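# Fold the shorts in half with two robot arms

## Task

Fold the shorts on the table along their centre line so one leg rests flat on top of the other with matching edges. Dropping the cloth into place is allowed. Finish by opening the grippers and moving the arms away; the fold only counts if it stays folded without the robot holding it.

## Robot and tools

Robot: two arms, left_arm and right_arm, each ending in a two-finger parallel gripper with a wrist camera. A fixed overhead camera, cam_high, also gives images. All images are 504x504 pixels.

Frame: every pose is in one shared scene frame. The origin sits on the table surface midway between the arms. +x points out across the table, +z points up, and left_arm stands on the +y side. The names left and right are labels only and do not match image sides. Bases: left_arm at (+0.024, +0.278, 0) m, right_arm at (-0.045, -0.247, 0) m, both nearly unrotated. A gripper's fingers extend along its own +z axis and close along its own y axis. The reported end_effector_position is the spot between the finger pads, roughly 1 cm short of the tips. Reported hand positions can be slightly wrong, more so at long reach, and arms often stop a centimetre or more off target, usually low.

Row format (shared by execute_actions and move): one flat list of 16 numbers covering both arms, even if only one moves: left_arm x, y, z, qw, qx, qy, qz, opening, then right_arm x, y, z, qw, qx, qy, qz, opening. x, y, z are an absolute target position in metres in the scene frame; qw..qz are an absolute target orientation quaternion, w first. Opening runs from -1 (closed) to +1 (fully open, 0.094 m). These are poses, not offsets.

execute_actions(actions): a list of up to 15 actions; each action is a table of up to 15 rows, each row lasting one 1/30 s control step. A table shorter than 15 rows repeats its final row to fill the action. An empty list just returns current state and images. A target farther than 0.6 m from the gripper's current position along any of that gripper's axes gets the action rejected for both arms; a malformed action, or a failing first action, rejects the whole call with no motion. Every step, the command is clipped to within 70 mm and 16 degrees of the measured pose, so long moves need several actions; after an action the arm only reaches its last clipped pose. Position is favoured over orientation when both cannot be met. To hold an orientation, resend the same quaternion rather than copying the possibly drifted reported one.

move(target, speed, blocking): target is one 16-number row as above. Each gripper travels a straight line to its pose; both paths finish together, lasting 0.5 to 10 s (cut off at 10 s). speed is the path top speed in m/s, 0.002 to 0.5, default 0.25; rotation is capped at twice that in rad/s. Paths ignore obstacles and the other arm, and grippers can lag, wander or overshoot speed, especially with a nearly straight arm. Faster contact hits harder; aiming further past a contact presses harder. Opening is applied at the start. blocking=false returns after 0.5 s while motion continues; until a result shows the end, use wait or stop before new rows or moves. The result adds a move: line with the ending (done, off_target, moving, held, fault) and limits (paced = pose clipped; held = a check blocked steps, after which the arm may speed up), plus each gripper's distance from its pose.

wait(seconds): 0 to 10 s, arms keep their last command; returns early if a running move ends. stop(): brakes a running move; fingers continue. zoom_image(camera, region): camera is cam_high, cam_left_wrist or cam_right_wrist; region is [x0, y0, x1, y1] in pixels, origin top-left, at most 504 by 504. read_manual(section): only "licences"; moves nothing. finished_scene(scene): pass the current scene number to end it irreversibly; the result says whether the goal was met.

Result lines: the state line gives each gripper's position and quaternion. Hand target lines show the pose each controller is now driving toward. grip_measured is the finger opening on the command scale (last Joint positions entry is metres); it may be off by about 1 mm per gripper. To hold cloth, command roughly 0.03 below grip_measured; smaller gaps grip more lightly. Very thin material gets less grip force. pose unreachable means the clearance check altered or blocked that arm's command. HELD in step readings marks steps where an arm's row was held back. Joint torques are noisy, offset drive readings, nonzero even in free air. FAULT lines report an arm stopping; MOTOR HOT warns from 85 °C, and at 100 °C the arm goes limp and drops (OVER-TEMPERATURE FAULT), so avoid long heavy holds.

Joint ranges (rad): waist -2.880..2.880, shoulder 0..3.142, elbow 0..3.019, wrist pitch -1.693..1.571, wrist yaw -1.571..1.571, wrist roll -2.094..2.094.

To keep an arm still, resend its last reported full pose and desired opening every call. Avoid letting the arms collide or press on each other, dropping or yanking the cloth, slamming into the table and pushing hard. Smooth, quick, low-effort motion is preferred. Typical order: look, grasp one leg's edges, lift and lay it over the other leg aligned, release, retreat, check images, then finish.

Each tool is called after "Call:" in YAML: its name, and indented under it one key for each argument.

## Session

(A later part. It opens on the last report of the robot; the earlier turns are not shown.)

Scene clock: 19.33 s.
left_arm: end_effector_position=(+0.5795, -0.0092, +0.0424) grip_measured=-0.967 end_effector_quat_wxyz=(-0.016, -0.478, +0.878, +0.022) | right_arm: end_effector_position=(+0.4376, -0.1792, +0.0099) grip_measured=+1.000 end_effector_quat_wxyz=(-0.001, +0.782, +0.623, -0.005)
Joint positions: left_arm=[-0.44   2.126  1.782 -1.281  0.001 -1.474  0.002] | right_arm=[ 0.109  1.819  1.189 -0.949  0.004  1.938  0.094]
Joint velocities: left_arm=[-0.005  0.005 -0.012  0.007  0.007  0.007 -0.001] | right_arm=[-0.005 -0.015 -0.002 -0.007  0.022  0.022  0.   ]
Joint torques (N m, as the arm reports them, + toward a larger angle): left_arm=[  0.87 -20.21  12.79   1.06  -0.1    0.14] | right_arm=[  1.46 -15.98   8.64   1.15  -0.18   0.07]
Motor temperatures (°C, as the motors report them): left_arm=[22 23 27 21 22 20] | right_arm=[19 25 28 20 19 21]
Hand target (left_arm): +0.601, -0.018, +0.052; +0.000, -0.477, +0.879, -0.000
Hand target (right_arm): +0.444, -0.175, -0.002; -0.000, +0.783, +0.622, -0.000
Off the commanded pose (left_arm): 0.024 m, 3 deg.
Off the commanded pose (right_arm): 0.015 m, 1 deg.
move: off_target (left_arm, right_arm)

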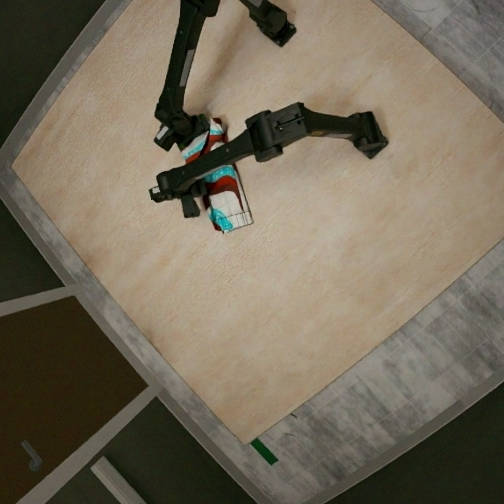

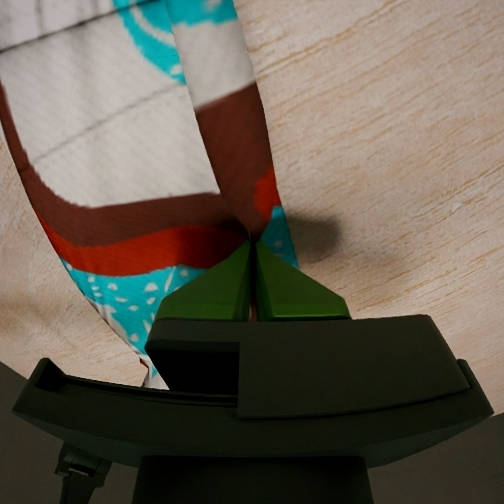

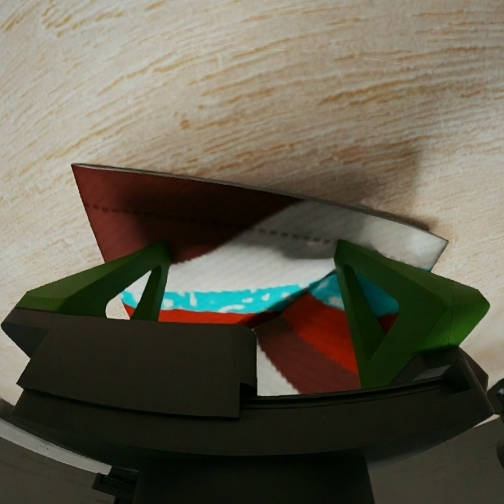

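Call:
move:
  target: [0.60,-0.02,0.05,0,-0.477,0.879,0,-1,0.43,-0.27,0.05,0,0.783,0.622,0,1]
  speed: 0.12

Call:
move:
  target: [0.60,-0.02,0.06,0,-0.477,0.879,0,1,0.40,-0.40,0.12,0,0.783,0.622,0,1]
  speed: 0.2

Call:
move:
  target: [0.35,0.40,0.15,0,-0.477,0.879,0,1,0.40,-0.40,0.12,0,0.783,0.622,0,1]
  speed: 0.3

Call:
zoom_image:
  camera: "cam_high"
  region: [130,90,290,250]

Scene clock: 21.10 s.
left_arm: end_effector_position=(+0.5800, -0.0094, +0.0424) grip_measured=-0.967 end_effector_quat_wxyz=(-0.015, -0.478, +0.878, +0.021) | right_arm: end_effector_position=(+0.4303, -0.2703, +0.0419) grip_measured=+1.000 end_effector_quat_wxyz=(-0.001, +0.788, +0.616, -0.002)
Joint positions: left_arm=[-0.44   2.126  1.782 -1.279  0.001 -1.474  0.002] | right_arm=[-0.081  1.744  1.181 -1.012  0.     1.765  0.094]
Joint velocities: left_arm=[ 0.005  0.015 -0.002 -0.012 -0.022 -0.007 -0.   ] | right_arm=[ 0.005 -0.005  0.002  0.007  0.022 -0.051  0.   ]
Joint torques (N m, as the arm reports them, + toward a larger angle): left_arm=[  0.58 -20.27  12.41   1.08  -0.09   0.11] | right_arm=[  1.15 -18.69   9.3   -0.45  -0.22  -0.08]
Motor temperatures (°C, as the motors report them): left_arm=[22 23 27 21 22 20] | right_arm=[19 25 28 20 19 21]
Hand target (left_arm): +0.599, -0.019, +0.051; +0.000, -0.477, +0.879, -0.000
Hand target (right_arm): +0.432, -0.269, +0.050; -0.002, +0.783, +0.622, +0.001
Off the commanded pose (left_arm): 0.024 m, 3 deg.
Off the commanded pose (right_arm): 0.008 m, 1 deg.
move: off_target (left_arm)

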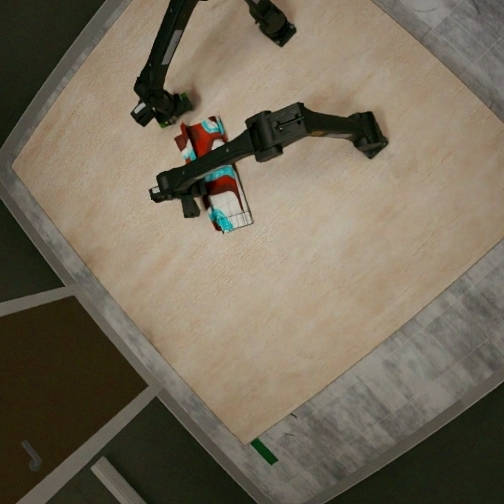

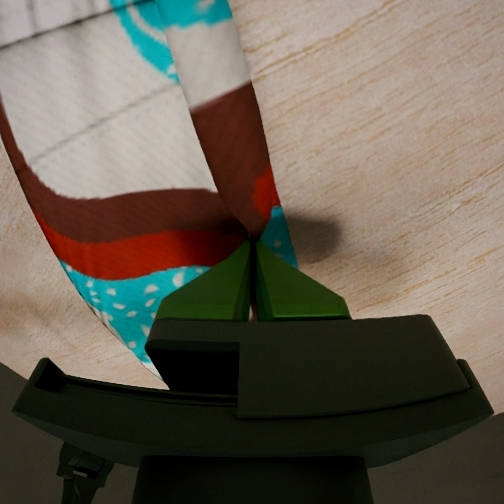

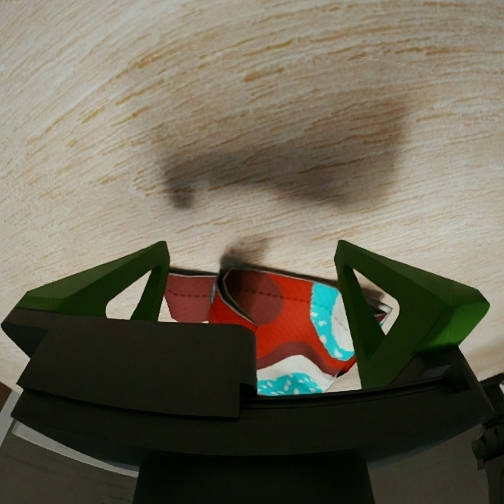

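Scene clock: 22.40 s.
left_arm: end_effector_position=(+0.5800, -0.0094, +0.0424) grip_measured=+1.000 end_effector_quat_wxyz=(-0.015, -0.478, +0.878, +0.021) | right_arm: end_effector_position=(+0.3888, -0.3969, +0.1011) grip_measured=+1.000 end_effector_quat_wxyz=(-0.015, +0.788, +0.615, -0.009)
Joint positions: left_arm=[-0.44   2.126  1.782 -1.279  0.001 -1.474  0.094] | right_arm=[-0.366  1.649  1.228 -1.186 -0.001  1.482  0.094]
Joint velocities: left_arm=[ 0.005 -0.005 -0.007 -0.007 -0.007  0.007  0.   ] | right_arm=[ 0.015 -0.005  0.007 -0.007 -0.066 -0.081  0.   ]
Joint torques (N m, as the arm reports them, + toward a larger angle): left_arm=[  0.61 -21.13  13.22   0.37  -0.09   0.12] | right_arm=[  1.38 -17.86  12.74  -0.41  -0.23  -0.1 ]
Motor temperatures (°C, as the motors report them): left_arm=[22 23 27 21 22 20] | right_arm=[19 25 28 20 19 21]
Hand target (left_arm): +0.599, -0.019, +0.061; +0.000, -0.477, +0.879, -0.000
Hand target (right_arm): +0.403, -0.398, +0.120; -0.002, +0.783, +0.622, +0.002
Off the commanded pose (left_arm): 0.029 m, 3 deg.
Off the commanded pose (right_arm): 0.022 m, 2 deg.
move: off_target (left_arm, right_arm)

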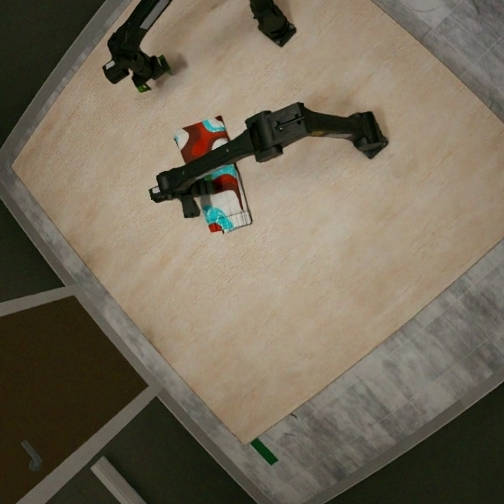

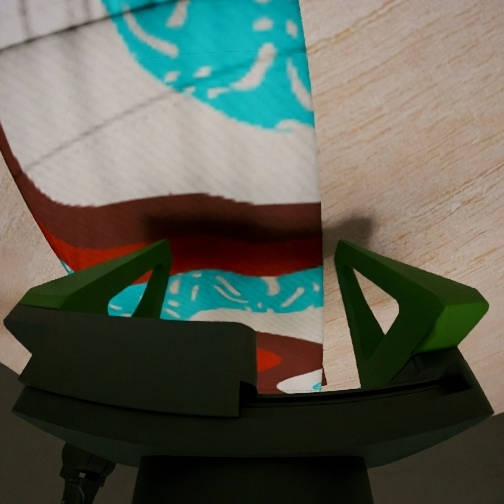

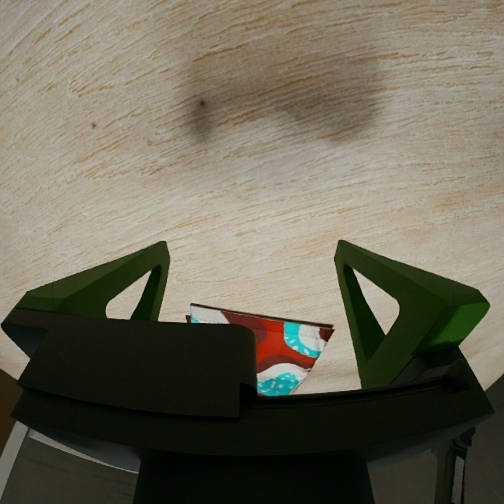

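Scene clock: 24.67 s.
left_arm: end_effector_position=(+0.3455, +0.4031, +0.1480) grip_measured=+1.000 end_effector_quat_wxyz=(+0.010, -0.488, +0.873, +0.008) | right_arm: end_effector_position=(+0.3888, -0.3969, +0.1011) grip_measured=+1.000 end_effector_quat_wxyz=(-0.015, +0.787, +0.617, -0.009)
Joint positions: left_arm=[ 0.399  1.277  0.961 -1.236 -0.019 -0.658  0.094] | right_arm=[-0.366  1.649  1.228 -1.186 -0.001  1.478  0.094]
Joint velocities: left_arm=[-0.005 -0.005  0.007 -0.017 -0.037 -0.051  0.   ] | right_arm=[-0.005  0.005  0.002  0.012 -0.037 -0.051  0.   ]
Joint torques (N m, as the arm reports them, + toward a larger angle): left_arm=[-0.07 -9.37  8.15  0.23  0.08  0.22] | right_arm=[  1.12 -18.61  12.13  -0.39   0.02  -0.08]
Motor temperatures (°C, as the motors report them): left_arm=[22 24 27 21 22 20] | right_arm=[19 25 29 20 19 21]
Hand target (left_arm): +0.341, +0.398, +0.146; +0.002, -0.477, +0.879, +0.008
Hand target (right_arm): +0.400, -0.400, +0.120; +0.000, +0.783, +0.622, +0.000
Off the commanded pose (left_arm): 0.006 m, 2 deg.
Off the commanded pose (right_arm): 0.022 m, 2 deg.
move: off_target (right_arm)

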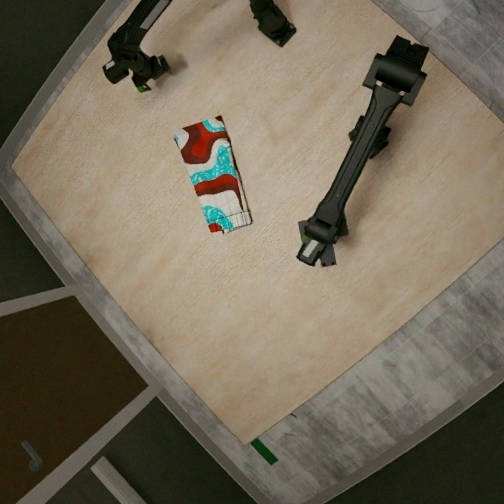

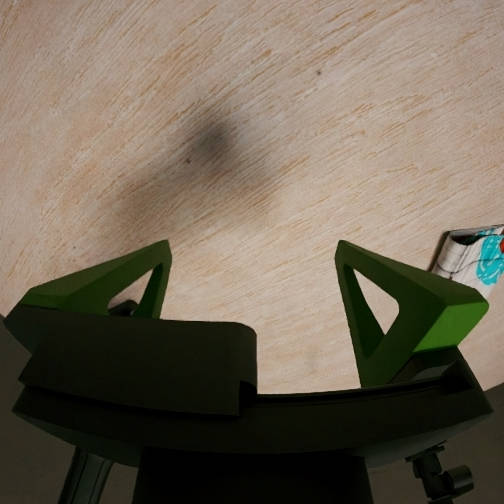

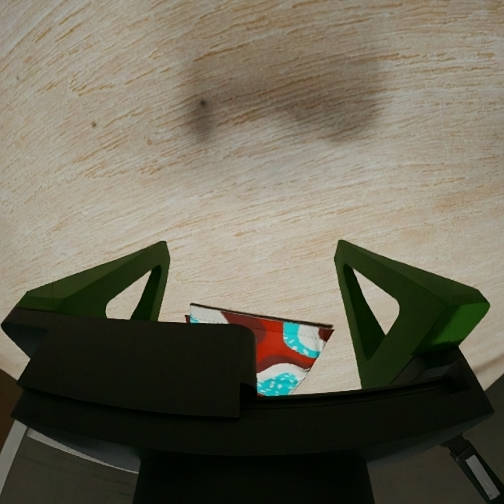

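Region (130, 90, 290, 250) of cam_high's 504x504 image, scaled by 3.150, with more detail than that image has.

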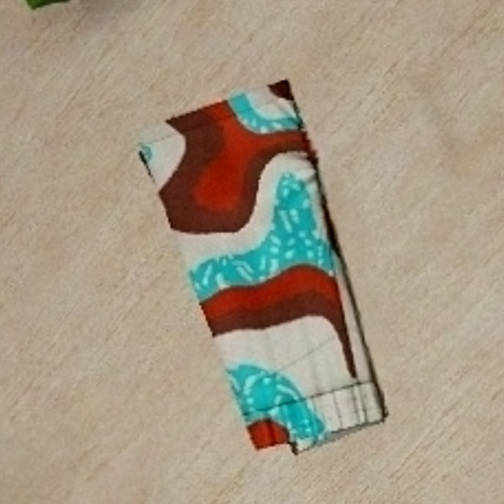

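Call:
move:
  target: [0.66,0.12,0.06,-0.0347,-0.565,0.822,0.0503,0.4,0.47,-0.19,0.05,0,0.783,0.622,0,-1]
  speed: 0.3

Scene clock: 27.60 s.
left_arm: end_effector_position=(+0.6507, +0.1262, +0.0489) grip_measured=+0.403 end_effector_quat_wxyz=(-0.047, -0.557, +0.827, +0.058) | right_arm: end_effector_position=(+0.4417, -0.1920, +0.0404) grip_measured=-0.984 end_effector_quat_wxyz=(-0.012, +0.779, +0.627, -0.023)
Joint positions: left_arm=[-0.203  2.243  1.998 -1.475 -0.008 -1.425  0.066] | right_arm=[ 0.082  1.804  1.261 -1.08   0.005  1.9    0.001]
Joint velocities: left_arm=[-0.005 -0.005 -0.012  0.002  0.007 -0.066 -0.001] | right_arm=[-0.015  0.005 -0.007 -0.002 -0.081 -0.037  0.001]
Joint torques (N m, as the arm reports them, + toward a larger angle): left_arm=[  0.75 -22.36  12.98  -0.14   0.06  -0.04] | right_arm=[  0.36 -18.27  12.32   0.62   0.13   0.07]
Motor temperatures (°C, as the motors report them): left_arm=[22 24 28 21 22 20] | right_arm=[19 25 29 20 19 21]
Hand target (left_arm): +0.666, +0.125, +0.064; -0.036, -0.565, +0.823, +0.044
Hand target (right_arm): +0.465, -0.192, +0.050; +0.004, +0.783, +0.622, -0.003
Off the commanded pose (left_arm): 0.016 m, 2 deg.
Off the commanded pose (right_arm): 0.030 m, 3 deg.
move: off_target (left_arm, right_arm)

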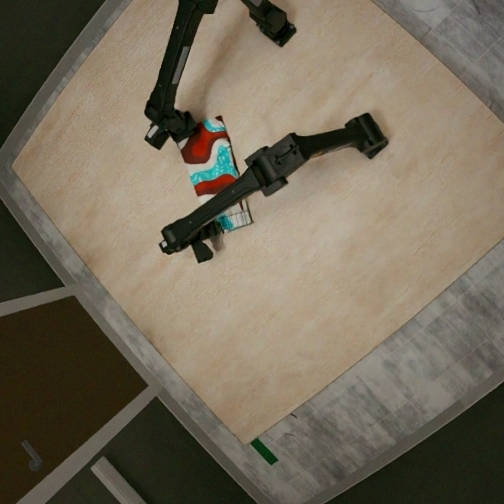

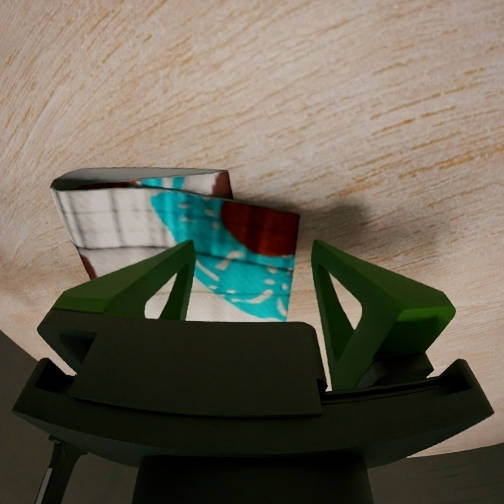

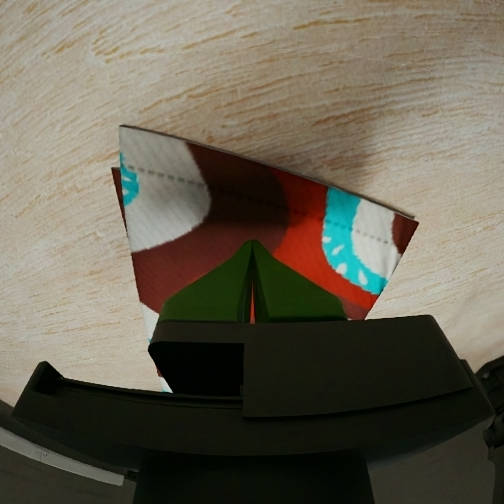

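Call:
move:
  target: [0.655,0.10,0.05,-0.0347,-0.565,0.822,0.0503,0.4,0.545,-0.238,0.04,0,0.783,0.622,0,-1]
  speed: 0.1

Call:
move:
  target: [0.648,0.102,0.008,-0.0347,-0.565,0.822,0.0503,0.4,0.535,-0.238,-0.003,0,0.783,0.622,0,-1]
  speed: 0.05

Call:
move:
  target: [0.648,0.102,0.008,-0.0347,-0.565,0.822,0.0503,-1,0.535,-0.238,-0.003,0,0.783,0.622,0,-1]
  speed: 0.05

Scene clock: 30.13 s.
left_arm: end_effector_position=(+0.6461, +0.1085, +0.0489) grip_measured=+0.403 end_effector_quat_wxyz=(-0.045, -0.563, +0.823, +0.059) | right_arm: end_effector_position=(+0.5310, -0.2348, +0.0299) grip_measured=-0.984 end_effector_quat_wxyz=(-0.004, +0.785, +0.619, -0.008)
Joint positions: left_arm=[-0.231  2.243  1.998 -1.475 -0.008 -1.469  0.066] | right_arm=[-0.01   1.995  1.528 -1.122  0.003  1.828  0.001]
Joint velocities: left_arm=[-0.005 -0.005 -0.007 -0.017  0.007 -0.051 -0.   ] | right_arm=[-0.015 -0.015  0.007  0.012 -0.007 -0.037 -0.001]
Joint torques (N m, as the arm reports them, + toward a larger angle): left_arm=[  0.31 -22.07  10.61   0.76  -0.1   -0.04] | right_arm=[  0.9  -22.01  12.62  -0.49  -0.23  -0.12]
Motor temperatures (°C, as the motors report them): left_arm=[22 24 28 21 22 20] | right_arm=[19 26 30 20 19 21]
Hand target (left_arm): +0.655, +0.100, +0.050; -0.035, -0.566, +0.822, +0.050
Hand target (right_arm): +0.545, -0.236, +0.039; -0.000, +0.783, +0.622, +0.001
Off the commanded pose (left_arm): 0.012 m, 2 deg.
Off the commanded pose (right_arm): 0.018 m, 1 deg.
move: off_target (left_arm, right_arm)

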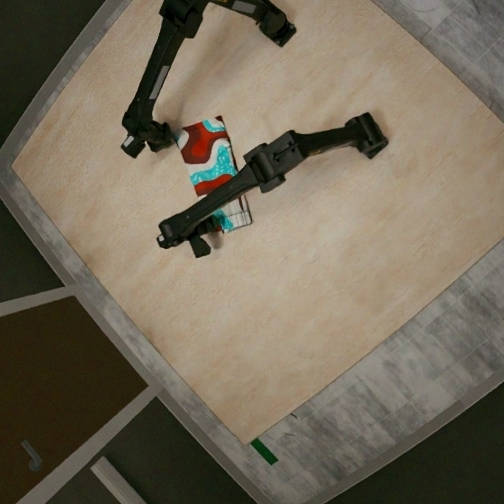

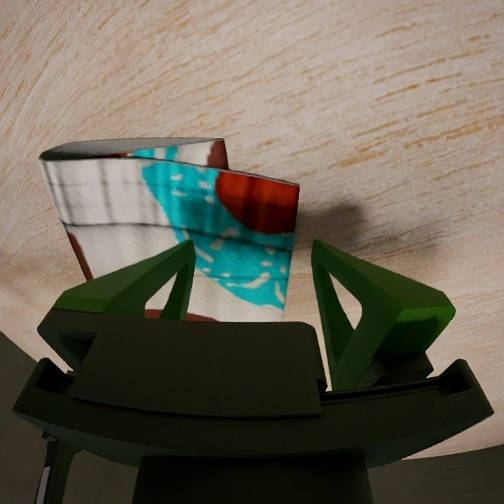

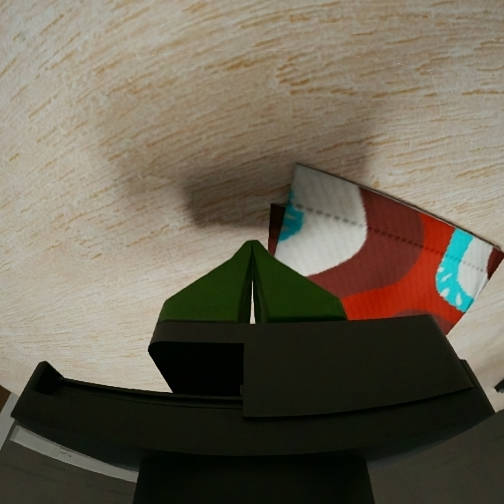

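Scene clock: 31.23 s.
left_arm: end_effector_position=(+0.6528, +0.1067, +0.0271) grip_measured=+0.403 end_effector_quat_wxyz=(-0.029, -0.564, +0.824, +0.041) | right_arm: end_effector_position=(+0.5334, -0.2348, +0.0081) grip_measured=-0.984 end_effector_quat_wxyz=(+0.002, +0.784, +0.621, +0.000)
Joint positions: left_arm=[-0.231  2.245  1.947 -1.373 -0.008 -1.47   0.066] | right_arm=[-0.01   2.015  1.497 -1.05   0.003  1.824  0.001]
Joint velocities: left_arm=[ 0.005 -0.015  0.002 -0.002 -0.037 -0.051  0.001] | right_arm=[-0.005 -0.005  0.017 -0.012  0.037 -0.007 -0.001]
Joint torques (N m, as the arm reports them, + toward a larger angle): left_arm=[ -0.11 -21.12   7.79   0.8   -0.14  -0.03] | right_arm=[ -0.1  -21.01   8.44   0.76  -0.18  -0.09]
Motor temperatures (°C, as the motors report them): left_arm=[22 25 28 21 22 20] | right_arm=[19 26 30 20 19 21]
Hand target (left_arm): +0.648, +0.102, +0.009; -0.035, -0.565, +0.823, +0.050
Hand target (right_arm): +0.534, -0.238, -0.003; -0.000, +0.783, +0.622, +0.000
Off the commanded pose (left_arm): 0.020 m, 1 deg.
Off the commanded pose (right_arm): 0.012 m, 0 deg.
move: off_target (left_arm, right_arm)

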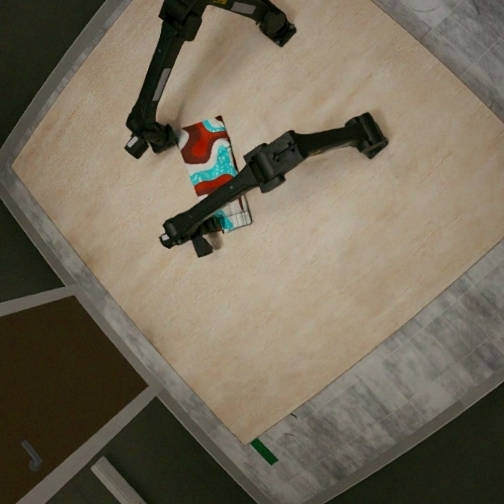

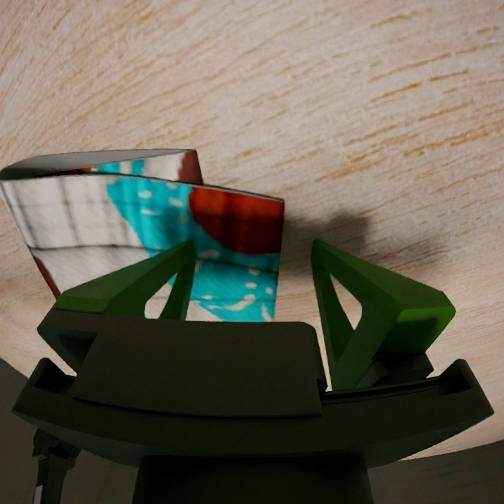

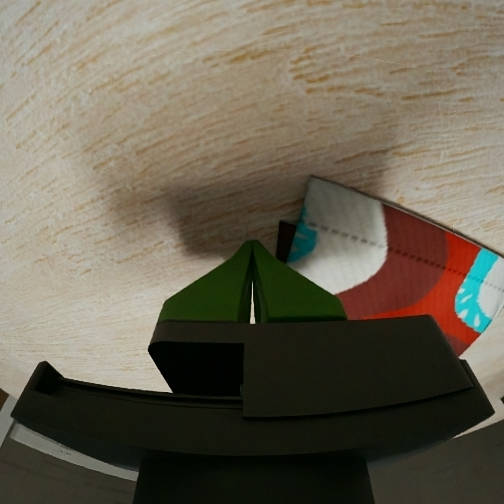

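Scene clock: 31.93 s.
left_arm: end_effector_position=(+0.6525, +0.1068, +0.0271) grip_measured=-0.984 end_effector_quat_wxyz=(-0.030, -0.564, +0.824, +0.042) | right_arm: end_effector_position=(+0.5334, -0.2348, +0.0081) grip_measured=-0.984 end_effector_quat_wxyz=(+0.002, +0.784, +0.621, +0.000)
Joint positions: left_arm=[-0.231  2.245  1.947 -1.375 -0.008 -1.47   0.001] | right_arm=[-0.01   2.015  1.497 -1.05   0.003  1.824  0.001]
Joint velocities: left_arm=[ 0.005 -0.015  0.002  0.002 -0.037 -0.037  0.001] | right_arm=[-0.005 -0.005 -0.007  0.027  0.066 -0.051 -0.   ]
Joint torques (N m, as the arm reports them, + toward a larger angle): left_arm=[ -0.01 -20.97   7.67   0.92  -0.14  -0.03] | right_arm=[  0.44 -21.41   8.61   0.75  -0.18  -0.07]
Motor temperatures (°C, as the motors report them): left_arm=[22 25 28 21 22 20] | right_arm=[19 26 30 20 19 21]
Hand target (left_arm): +0.648, +0.102, +0.008; -0.035, -0.565, +0.823, +0.050
Hand target (right_arm): +0.535, -0.238, -0.003; -0.000, +0.783, +0.622, -0.000
Off the commanded pose (left_arm): 0.020 m, 1 deg.
Off the commanded pose (right_arm): 0.012 m, 0 deg.
move: off_target (left_arm, right_arm)

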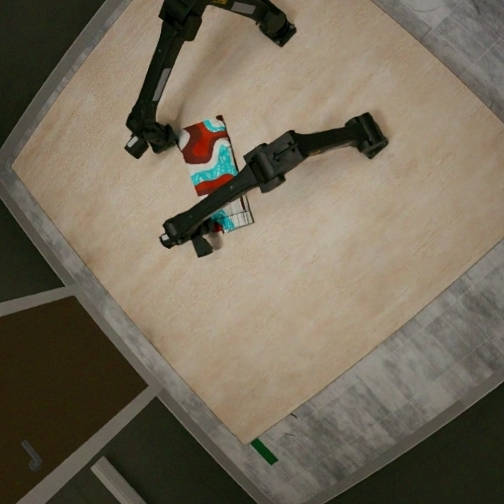

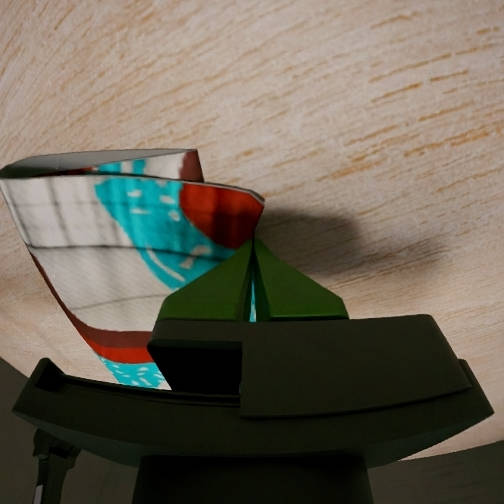

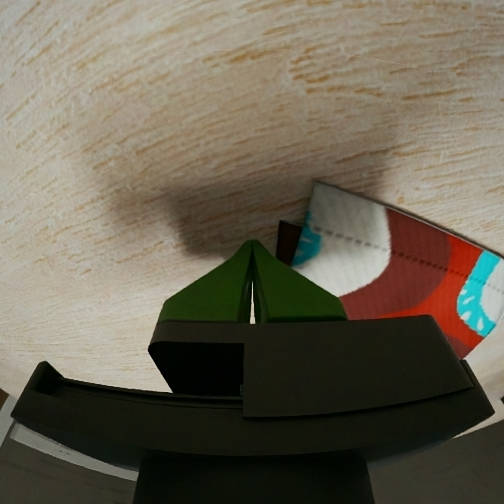

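Call:
move:
  target: [0.648,0.102,0.02,-0.0347,-0.565,0.822,0.0503,-1,0.53,-0.236,0.03,0,0.783,0.622,0,-1]
  speed: 0.06

Call:
move:
  target: [0.648,0.102,0.02,-0.0347,-0.565,0.822,0.0503,-1,0.522,-0.236,-0.003,0,0.783,0.622,0,-1]
  speed: 0.05

Call:
move:
  target: [0.64,0.138,0.06,-0.0347,-0.565,0.822,0.0503,-1,0.522,-0.236,-0.003,0,0.783,0.622,0,-1]
  speed: 0.05

Scene clock: 33.40 s.
left_arm: end_effector_position=(+0.6519, +0.1070, +0.0277) grip_measured=-0.984 end_effector_quat_wxyz=(-0.031, -0.564, +0.824, +0.042) | right_arm: end_effector_position=(+0.5289, -0.2349, +0.0208) grip_measured=-0.984 end_effector_quat_wxyz=(+0.000, +0.784, +0.621, -0.002)
Joint positions: left_arm=[-0.231  2.244  1.947 -1.378 -0.008 -1.47   0.001] | right_arm=[-0.01   1.992  1.497 -1.079  0.003  1.824  0.001]
Joint velocities: left_arm=[-0.005 -0.005  0.002 -0.002 -0.022  0.051 -0.001] | right_arm=[-0.005 -0.005 -0.022  0.007 -0.051  0.022  0.   ]
Joint torques (N m, as the arm reports them, + toward a larger angle): left_arm=[ -0.14 -21.86   8.62   0.19  -0.14  -0.03] | right_arm=[  0.34 -24.01   9.65  -0.43  -0.17  -0.06]
Motor temperatures (°C, as the motors report them): left_arm=[22 25 28 21 22 20] | right_arm=[19 26 30 20 19 21]
Hand target (left_arm): +0.648, +0.102, +0.020; -0.035, -0.565, +0.823, +0.050
Hand target (right_arm): +0.530, -0.236, +0.030; +0.000, +0.783, +0.622, +0.000
Off the commanded pose (left_arm): 0.010 m, 1 deg.
Off the commanded pose (right_arm): 0.009 m, 0 deg.
move: done

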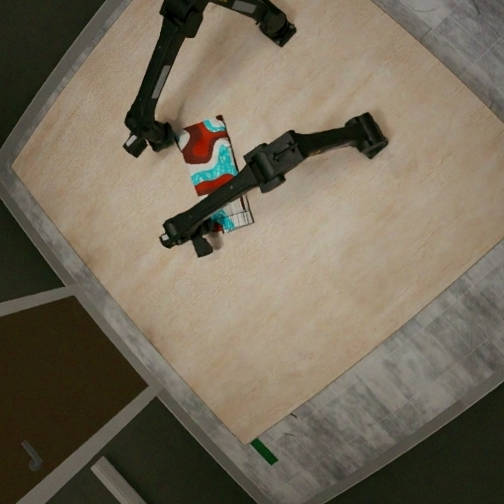

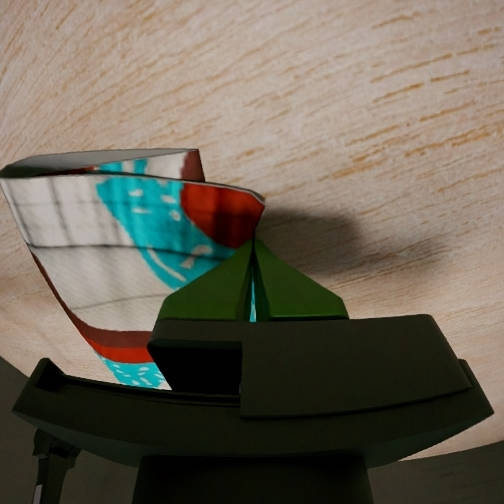

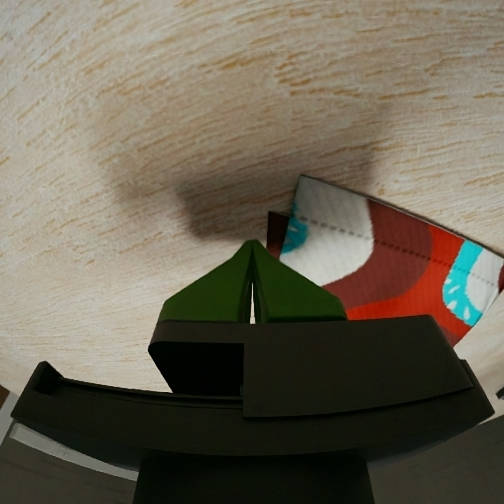

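Scene clock: 34.13 s.
left_arm: end_effector_position=(+0.6519, +0.1070, +0.0277) grip_measured=-0.984 end_effector_quat_wxyz=(-0.031, -0.564, +0.824, +0.042) | right_arm: end_effector_position=(+0.5215, -0.2351, +0.0085) grip_measured=-0.984 end_effector_quat_wxyz=(+0.000, +0.784, +0.621, -0.002)
Joint positions: left_arm=[-0.231  2.244  1.947 -1.378 -0.008 -1.47   0.001] | right_arm=[-0.01   1.991  1.457 -1.04   0.003  1.824  0.001]
Joint velocities: left_arm=[ 0.005  0.005 -0.017  0.002 -0.022 -0.095 -0.   ] | right_arm=[-0.005  0.005  0.007 -0.012 -0.007 -0.022 -0.001]
Joint torques (N m, as the arm reports them, + toward a larger angle): left_arm=[ -0.12 -21.81   8.62   0.18  -0.14  -0.03] | right_arm=[  0.72 -21.11   7.65   1.14  -0.16  -0.08]
Motor temperatures (°C, as the motors report them): left_arm=[22 25 28 21 22 20] | right_arm=[19 26 29 20 19 21]
Hand target (left_arm): +0.648, +0.102, +0.020; -0.035, -0.565, +0.823, +0.050
Hand target (right_arm): +0.521, -0.236, -0.003; -0.000, +0.783, +0.622, -0.000
Off the commanded pose (left_arm): 0.010 m, 1 deg.
Off the commanded pose (right_arm): 0.012 m, 0 deg.
move: off_target (right_arm)

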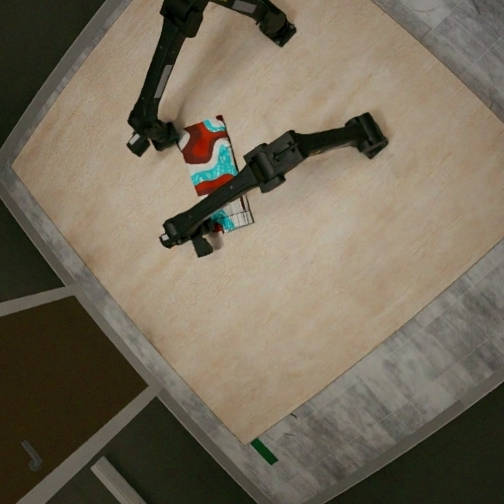

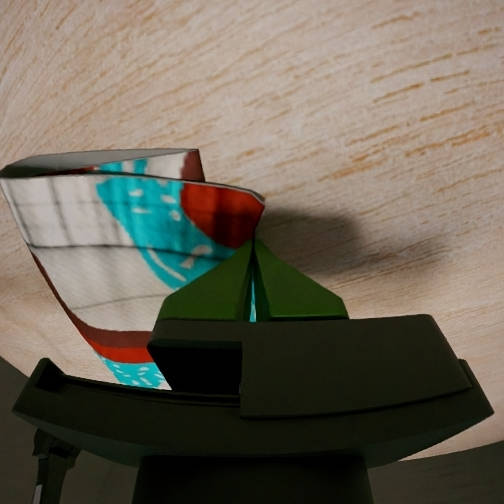

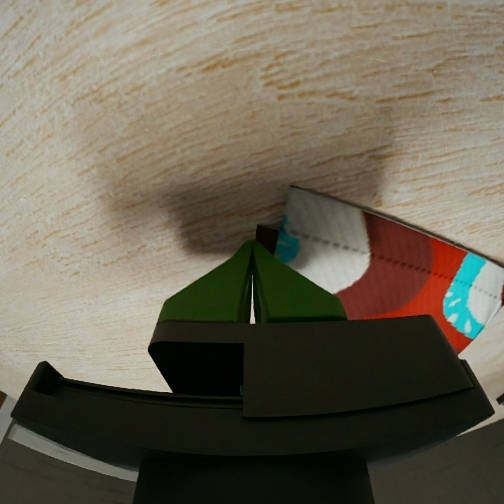

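Scene clock: 35.40 s.
left_arm: end_effector_position=(+0.6411, +0.1278, +0.0503) grip_measured=-0.984 end_effector_quat_wxyz=(-0.036, -0.566, +0.822, +0.049) | right_arm: end_effector_position=(+0.5229, -0.2350, +0.0081) grip_measured=-0.985 end_effector_quat_wxyz=(+0.003, +0.784, +0.621, +0.002)
Joint positions: left_arm=[-0.205  2.192  1.914 -1.414 -0.012 -1.448  0.001] | right_arm=[-0.01   1.989  1.453 -1.028  0.003  1.824  0.001]
Joint velocities: left_arm=[ 0.005  0.005 -0.002 -0.017 -0.037  0.051 -0.   ] | right_arm=[-0.005 -0.015 -0.002 -0.022  0.066 -0.007 -0.   ]
Joint torques (N m, as the arm reports them, + toward a larger angle): left_arm=[  1.69 -24.11   7.9   -0.05  -0.27   0.22] | right_arm=[  0.8  -20.38   7.94   0.67  -0.16  -0.05]
Motor temperatures (°C, as the motors report them): left_arm=[22 26 28 21 22 20] | right_arm=[19 26 29 20 19 21]
Hand target (left_arm): +0.639, +0.138, +0.059; -0.034, -0.565, +0.823, +0.051
Hand target (right_arm): +0.522, -0.236, -0.003; +0.000, +0.783, +0.622, +0.000
Off the commanded pose (left_arm): 0.014 m, 0 deg.
Off the commanded pose (right_arm): 0.011 m, 0 deg.
move: off_target (left_arm, right_arm)

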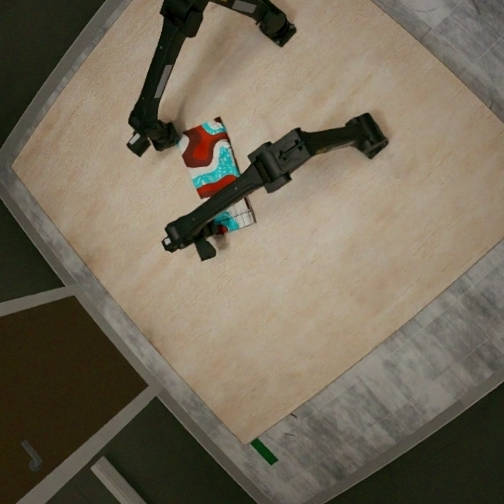

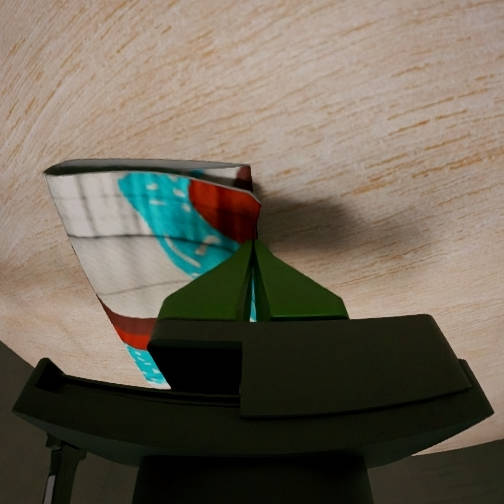

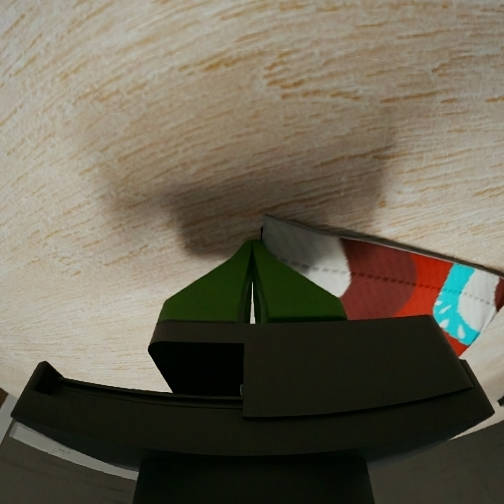

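Call:
move:
  target: [0.634,0.152,0.055,-0.0347,-0.565,0.822,0.0503,-1,0.522,-0.236,-0.003,0,0.783,0.622,0,-1]
  speed: 0.05

Call:
move:
  target: [0.634,0.152,0.055,-0.0347,-0.565,0.822,0.0503,0.4,0.522,-0.236,-0.003,0,0.783,0.622,0,-1]
  speed: 0.05

Call:
move:
  target: [0.64,0.152,0.10,-0.0347,-0.565,0.822,0.0503,0.4,0.545,-0.24,0.06,0,0.783,0.622,0,-1]
  speed: 0.08

Call:
move:
  target: [0.35,0.40,0.15,0,-0.477,0.879,0,1,0.40,-0.40,0.12,0,0.783,0.622,0,-1]
  speed: 0.3

Call:
zoom_image:
  camera: "cam_high"
  region: [130,90,290,250]

Scene clock: 37.17 s.
left_arm: end_effector_position=(+0.6294, +0.1462, +0.0461) grip_measured=-0.984 end_effector_quat_wxyz=(-0.045, -0.567, +0.820, +0.059) | right_arm: end_effector_position=(+0.5229, -0.2350, +0.0081) grip_measured=-0.985 end_effector_quat_wxyz=(+0.003, +0.784, +0.621, +0.002)
Joint positions: left_arm=[-0.182  2.171  1.864 -1.412 -0.015 -1.429  0.001] | right_arm=[-0.01   1.989  1.453 -1.028  0.003  1.824  0.001]
Joint velocities: left_arm=[-0.005  0.005 -0.012 -0.027  0.007 -0.022 -0.   ] | right_arm=[-0.005  0.015 -0.007  0.002  0.022 -0.022  0.   ]
Joint torques (N m, as the arm reports them, + toward a larger angle): left_arm=[  1.75 -23.66   7.93   0.81  -0.25   0.21] | right_arm=[  0.59 -21.03   7.98   0.92  -0.17  -0.08]
Motor temperatures (°C, as the motors report them): left_arm=[22 26 28 21 22 20] | right_arm=[19 26 29 20 19 21]
Hand target (left_arm): +0.633, +0.152, +0.055; -0.035, -0.565, +0.823, +0.051
Hand target (right_arm): +0.522, -0.236, -0.003; -0.000, +0.783, +0.622, -0.000
Off the commanded pose (left_arm): 0.012 m, 2 deg.
Off the commanded pose (right_arm): 0.011 m, 0 deg.
move: off_target (left_arm, right_arm)

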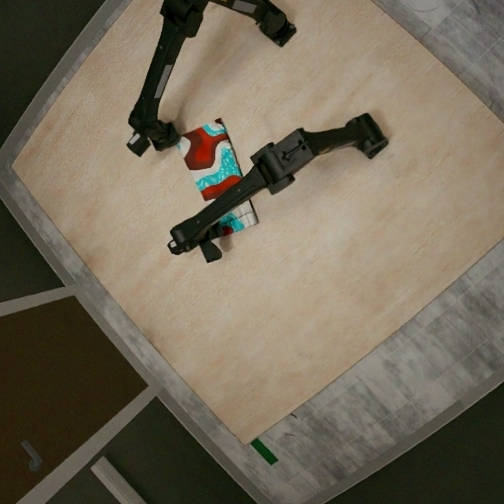

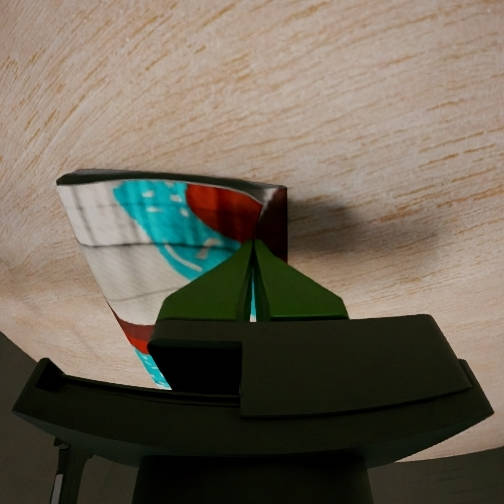

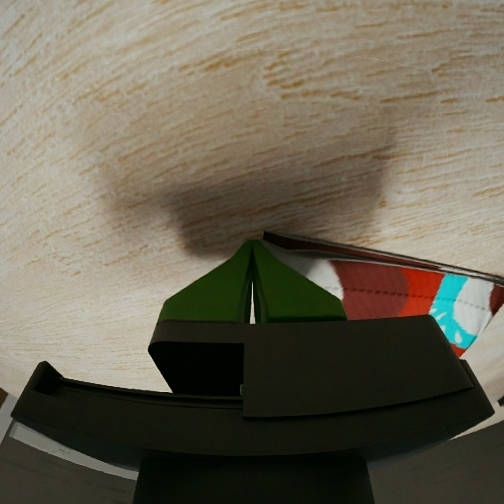

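Scene clock: 37.87 s.
left_arm: end_effector_position=(+0.6295, +0.1464, +0.0461) grip_measured=+0.397 end_effector_quat_wxyz=(-0.045, -0.566, +0.821, +0.060) | right_arm: end_effector_position=(+0.5229, -0.2350, +0.0081) grip_measured=-0.985 end_effector_quat_wxyz=(+0.003, +0.784, +0.621, +0.002)
Joint positions: left_arm=[-0.182  2.171  1.864 -1.412 -0.016 -1.428  0.066] | right_arm=[-0.01   1.989  1.453 -1.028  0.003  1.824  0.001]
Joint velocities: left_arm=[-0.015 -0.015 -0.017  0.002 -0.037  0.022 -0.001] | right_arm=[-0.024 -0.005  0.002  0.012  0.007 -0.007 -0.   ]
Joint torques (N m, as the arm reports them, + toward a larger angle): left_arm=[  1.4  -23.71   7.98   0.79  -0.18   0.23] | right_arm=[  0.62 -21.22   8.02   0.69  -0.15  -0.08]
Motor temperatures (°C, as the motors report them): left_arm=[22 26 28 21 22 20] | right_arm=[19 26 29 20 19 21]
Hand target (left_arm): +0.634, +0.152, +0.055; -0.035, -0.566, +0.822, +0.051
Hand target (right_arm): +0.522, -0.236, -0.003; -0.000, +0.783, +0.622, -0.000
Off the commanded pose (left_arm): 0.011 m, 2 deg.
Off the commanded pose (right_arm): 0.011 m, 0 deg.
move: off_target (left_arm, right_arm)

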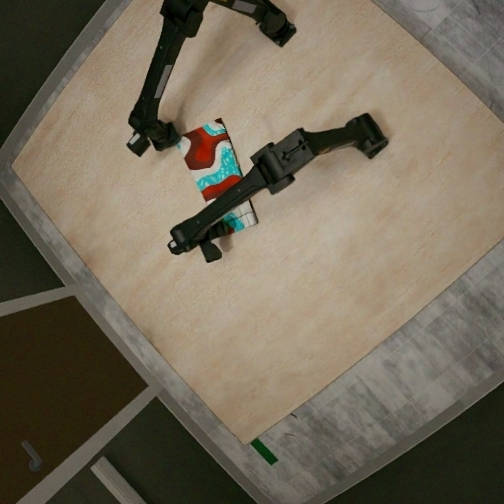

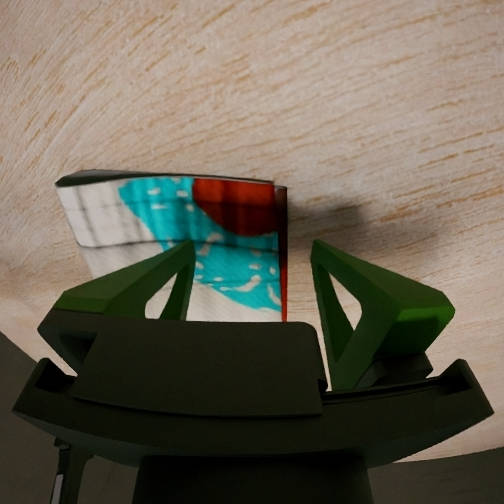

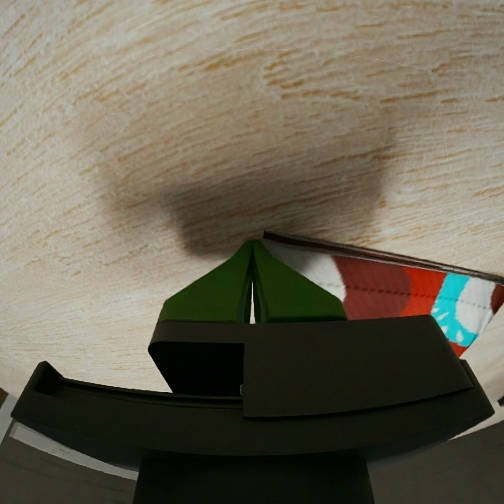

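Scene clock: 39.03 s.
left_arm: end_effector_position=(+0.6221, +0.1484, +0.0742) grip_measured=+0.397 end_effector_quat_wxyz=(-0.053, -0.565, +0.820, +0.069) | right_arm: end_effector_position=(+0.5310, -0.2362, +0.0418) grip_measured=-0.984 end_effector_quat_wxyz=(-0.009, +0.783, +0.621, -0.014)
Joint positions: left_arm=[-0.181  2.144  1.892 -1.491 -0.017 -1.426  0.066] | right_arm=[-0.013  1.989  1.553 -1.167  0.003  1.821  0.001]
Joint velocities: left_arm=[-0.015 -0.015  0.007  0.007 -0.022 -0.081 -0.   ] | right_arm=[-0.005  0.005 -0.032 -0.007 -0.022 -0.051  0.   ]
Joint torques (N m, as the arm reports them, + toward a larger angle): left_arm=[  1.52 -22.94  12.65  -0.22  -0.17   0.22] | right_arm=[  0.26 -22.99  12.63  -0.5   -0.16  -0.07]
Motor temperatures (°C, as the motors report them): left_arm=[22 26 28 21 22 20] | right_arm=[19 26 30 20 19 21]
Hand target (left_arm): +0.638, +0.153, +0.100; -0.034, -0.566, +0.822, +0.050
Hand target (right_arm): +0.545, -0.239, +0.060; +0.000, +0.783, +0.622, +0.000
Off the commanded pose (left_arm): 0.032 m, 3 deg.
Off the commanded pose (right_arm): 0.023 m, 2 deg.
move: off_target (left_arm, right_arm)

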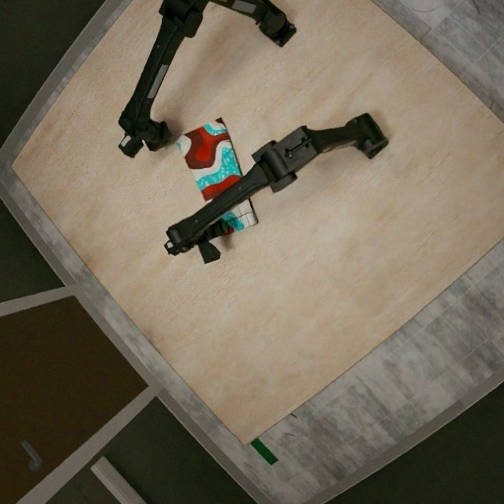

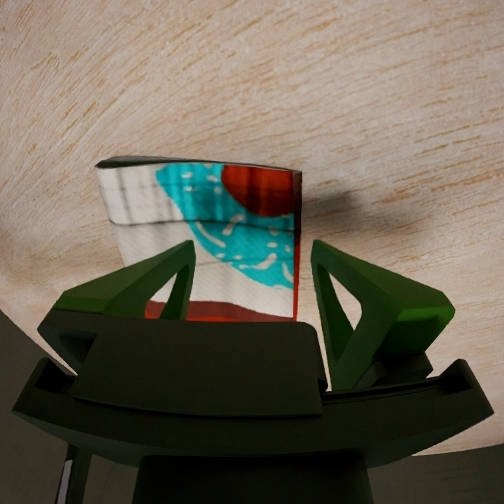

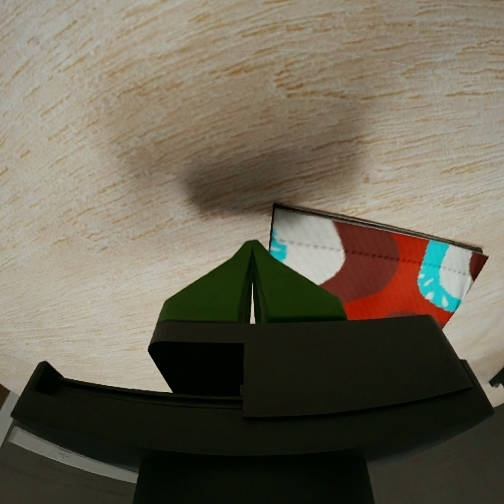

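Scene clock: 40.97 s.
left_arm: end_effector_position=(+0.3464, +0.4002, +0.1507) grip_measured=+1.000 end_effector_quat_wxyz=(+0.008, -0.488, +0.873, +0.006) | right_arm: end_effector_position=(+0.4064, -0.4041, +0.1187) grip_measured=-0.985 end_effector_quat_wxyz=(+0.004, +0.788, +0.616, +0.005)
Joint positions: left_arm=[ 0.392  1.278  0.968 -1.249 -0.015 -0.663  0.094] | right_arm=[-0.369  1.649  1.279 -1.189 -0.003  1.478  0.001]
Joint velocities: left_arm=[-0.005 -0.005  0.007  0.007 -0.022  0.051  0.   ] | right_arm=[ 0.005 -0.005 -0.002 -0.002 -0.007 -0.066 -0.   ]
Joint torques (N m, as the arm reports them, + toward a larger angle): left_arm=[ 0.09 -8.84  8.17  0.56  0.14  0.21] | right_arm=[  1.46 -17.76   9.35  -0.31  -0.23  -0.11]
Motor temperatures (°C, as the motors report them): left_arm=[22 26 28 21 22 20] | right_arm=[19 26 30 20 19 21]
Hand target (left_arm): +0.344, +0.396, +0.147; +0.000, -0.478, +0.879, +0.006
Hand target (right_arm): +0.404, -0.400, +0.120; -0.003, +0.783, +0.622, +0.003
Off the commanded pose (left_arm): 0.004 m, 2 deg.
Off the commanded pose (right_arm): 0.008 m, 1 deg.
move: done

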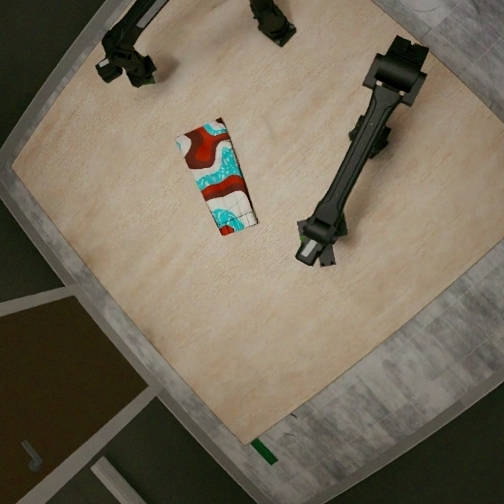

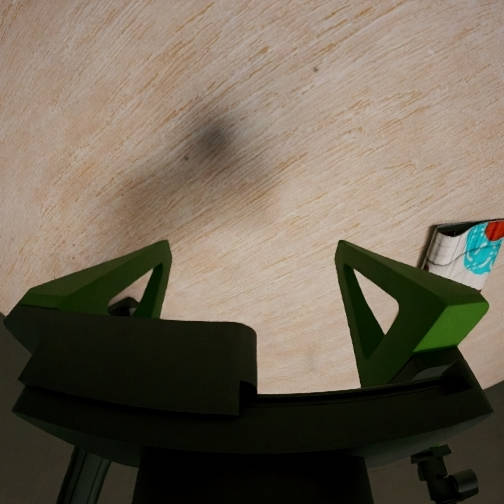

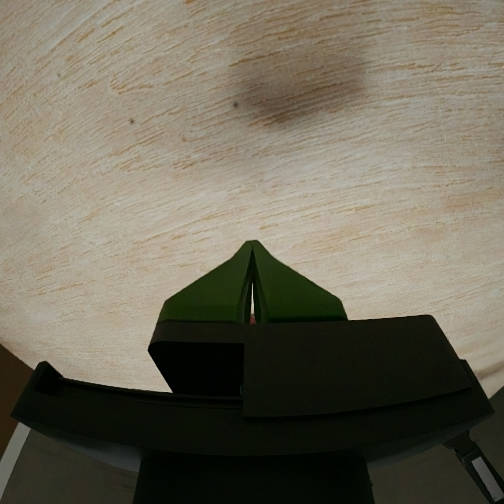

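Region (130, 90, 290, 250) of cam_high's 504x504 image, scaled by 3.150, with more detail than that image has.

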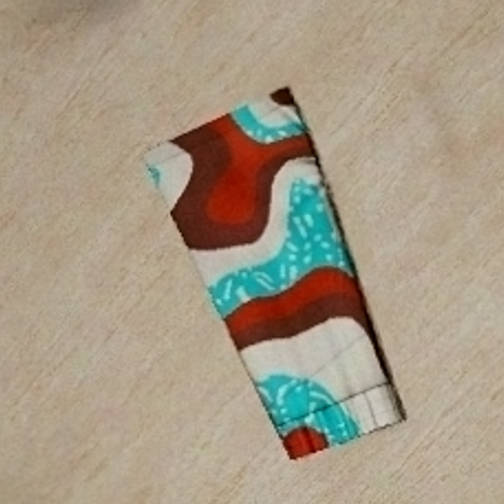

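Call:
finished_scene:
  scene: 2

The scene is finished: the task was done.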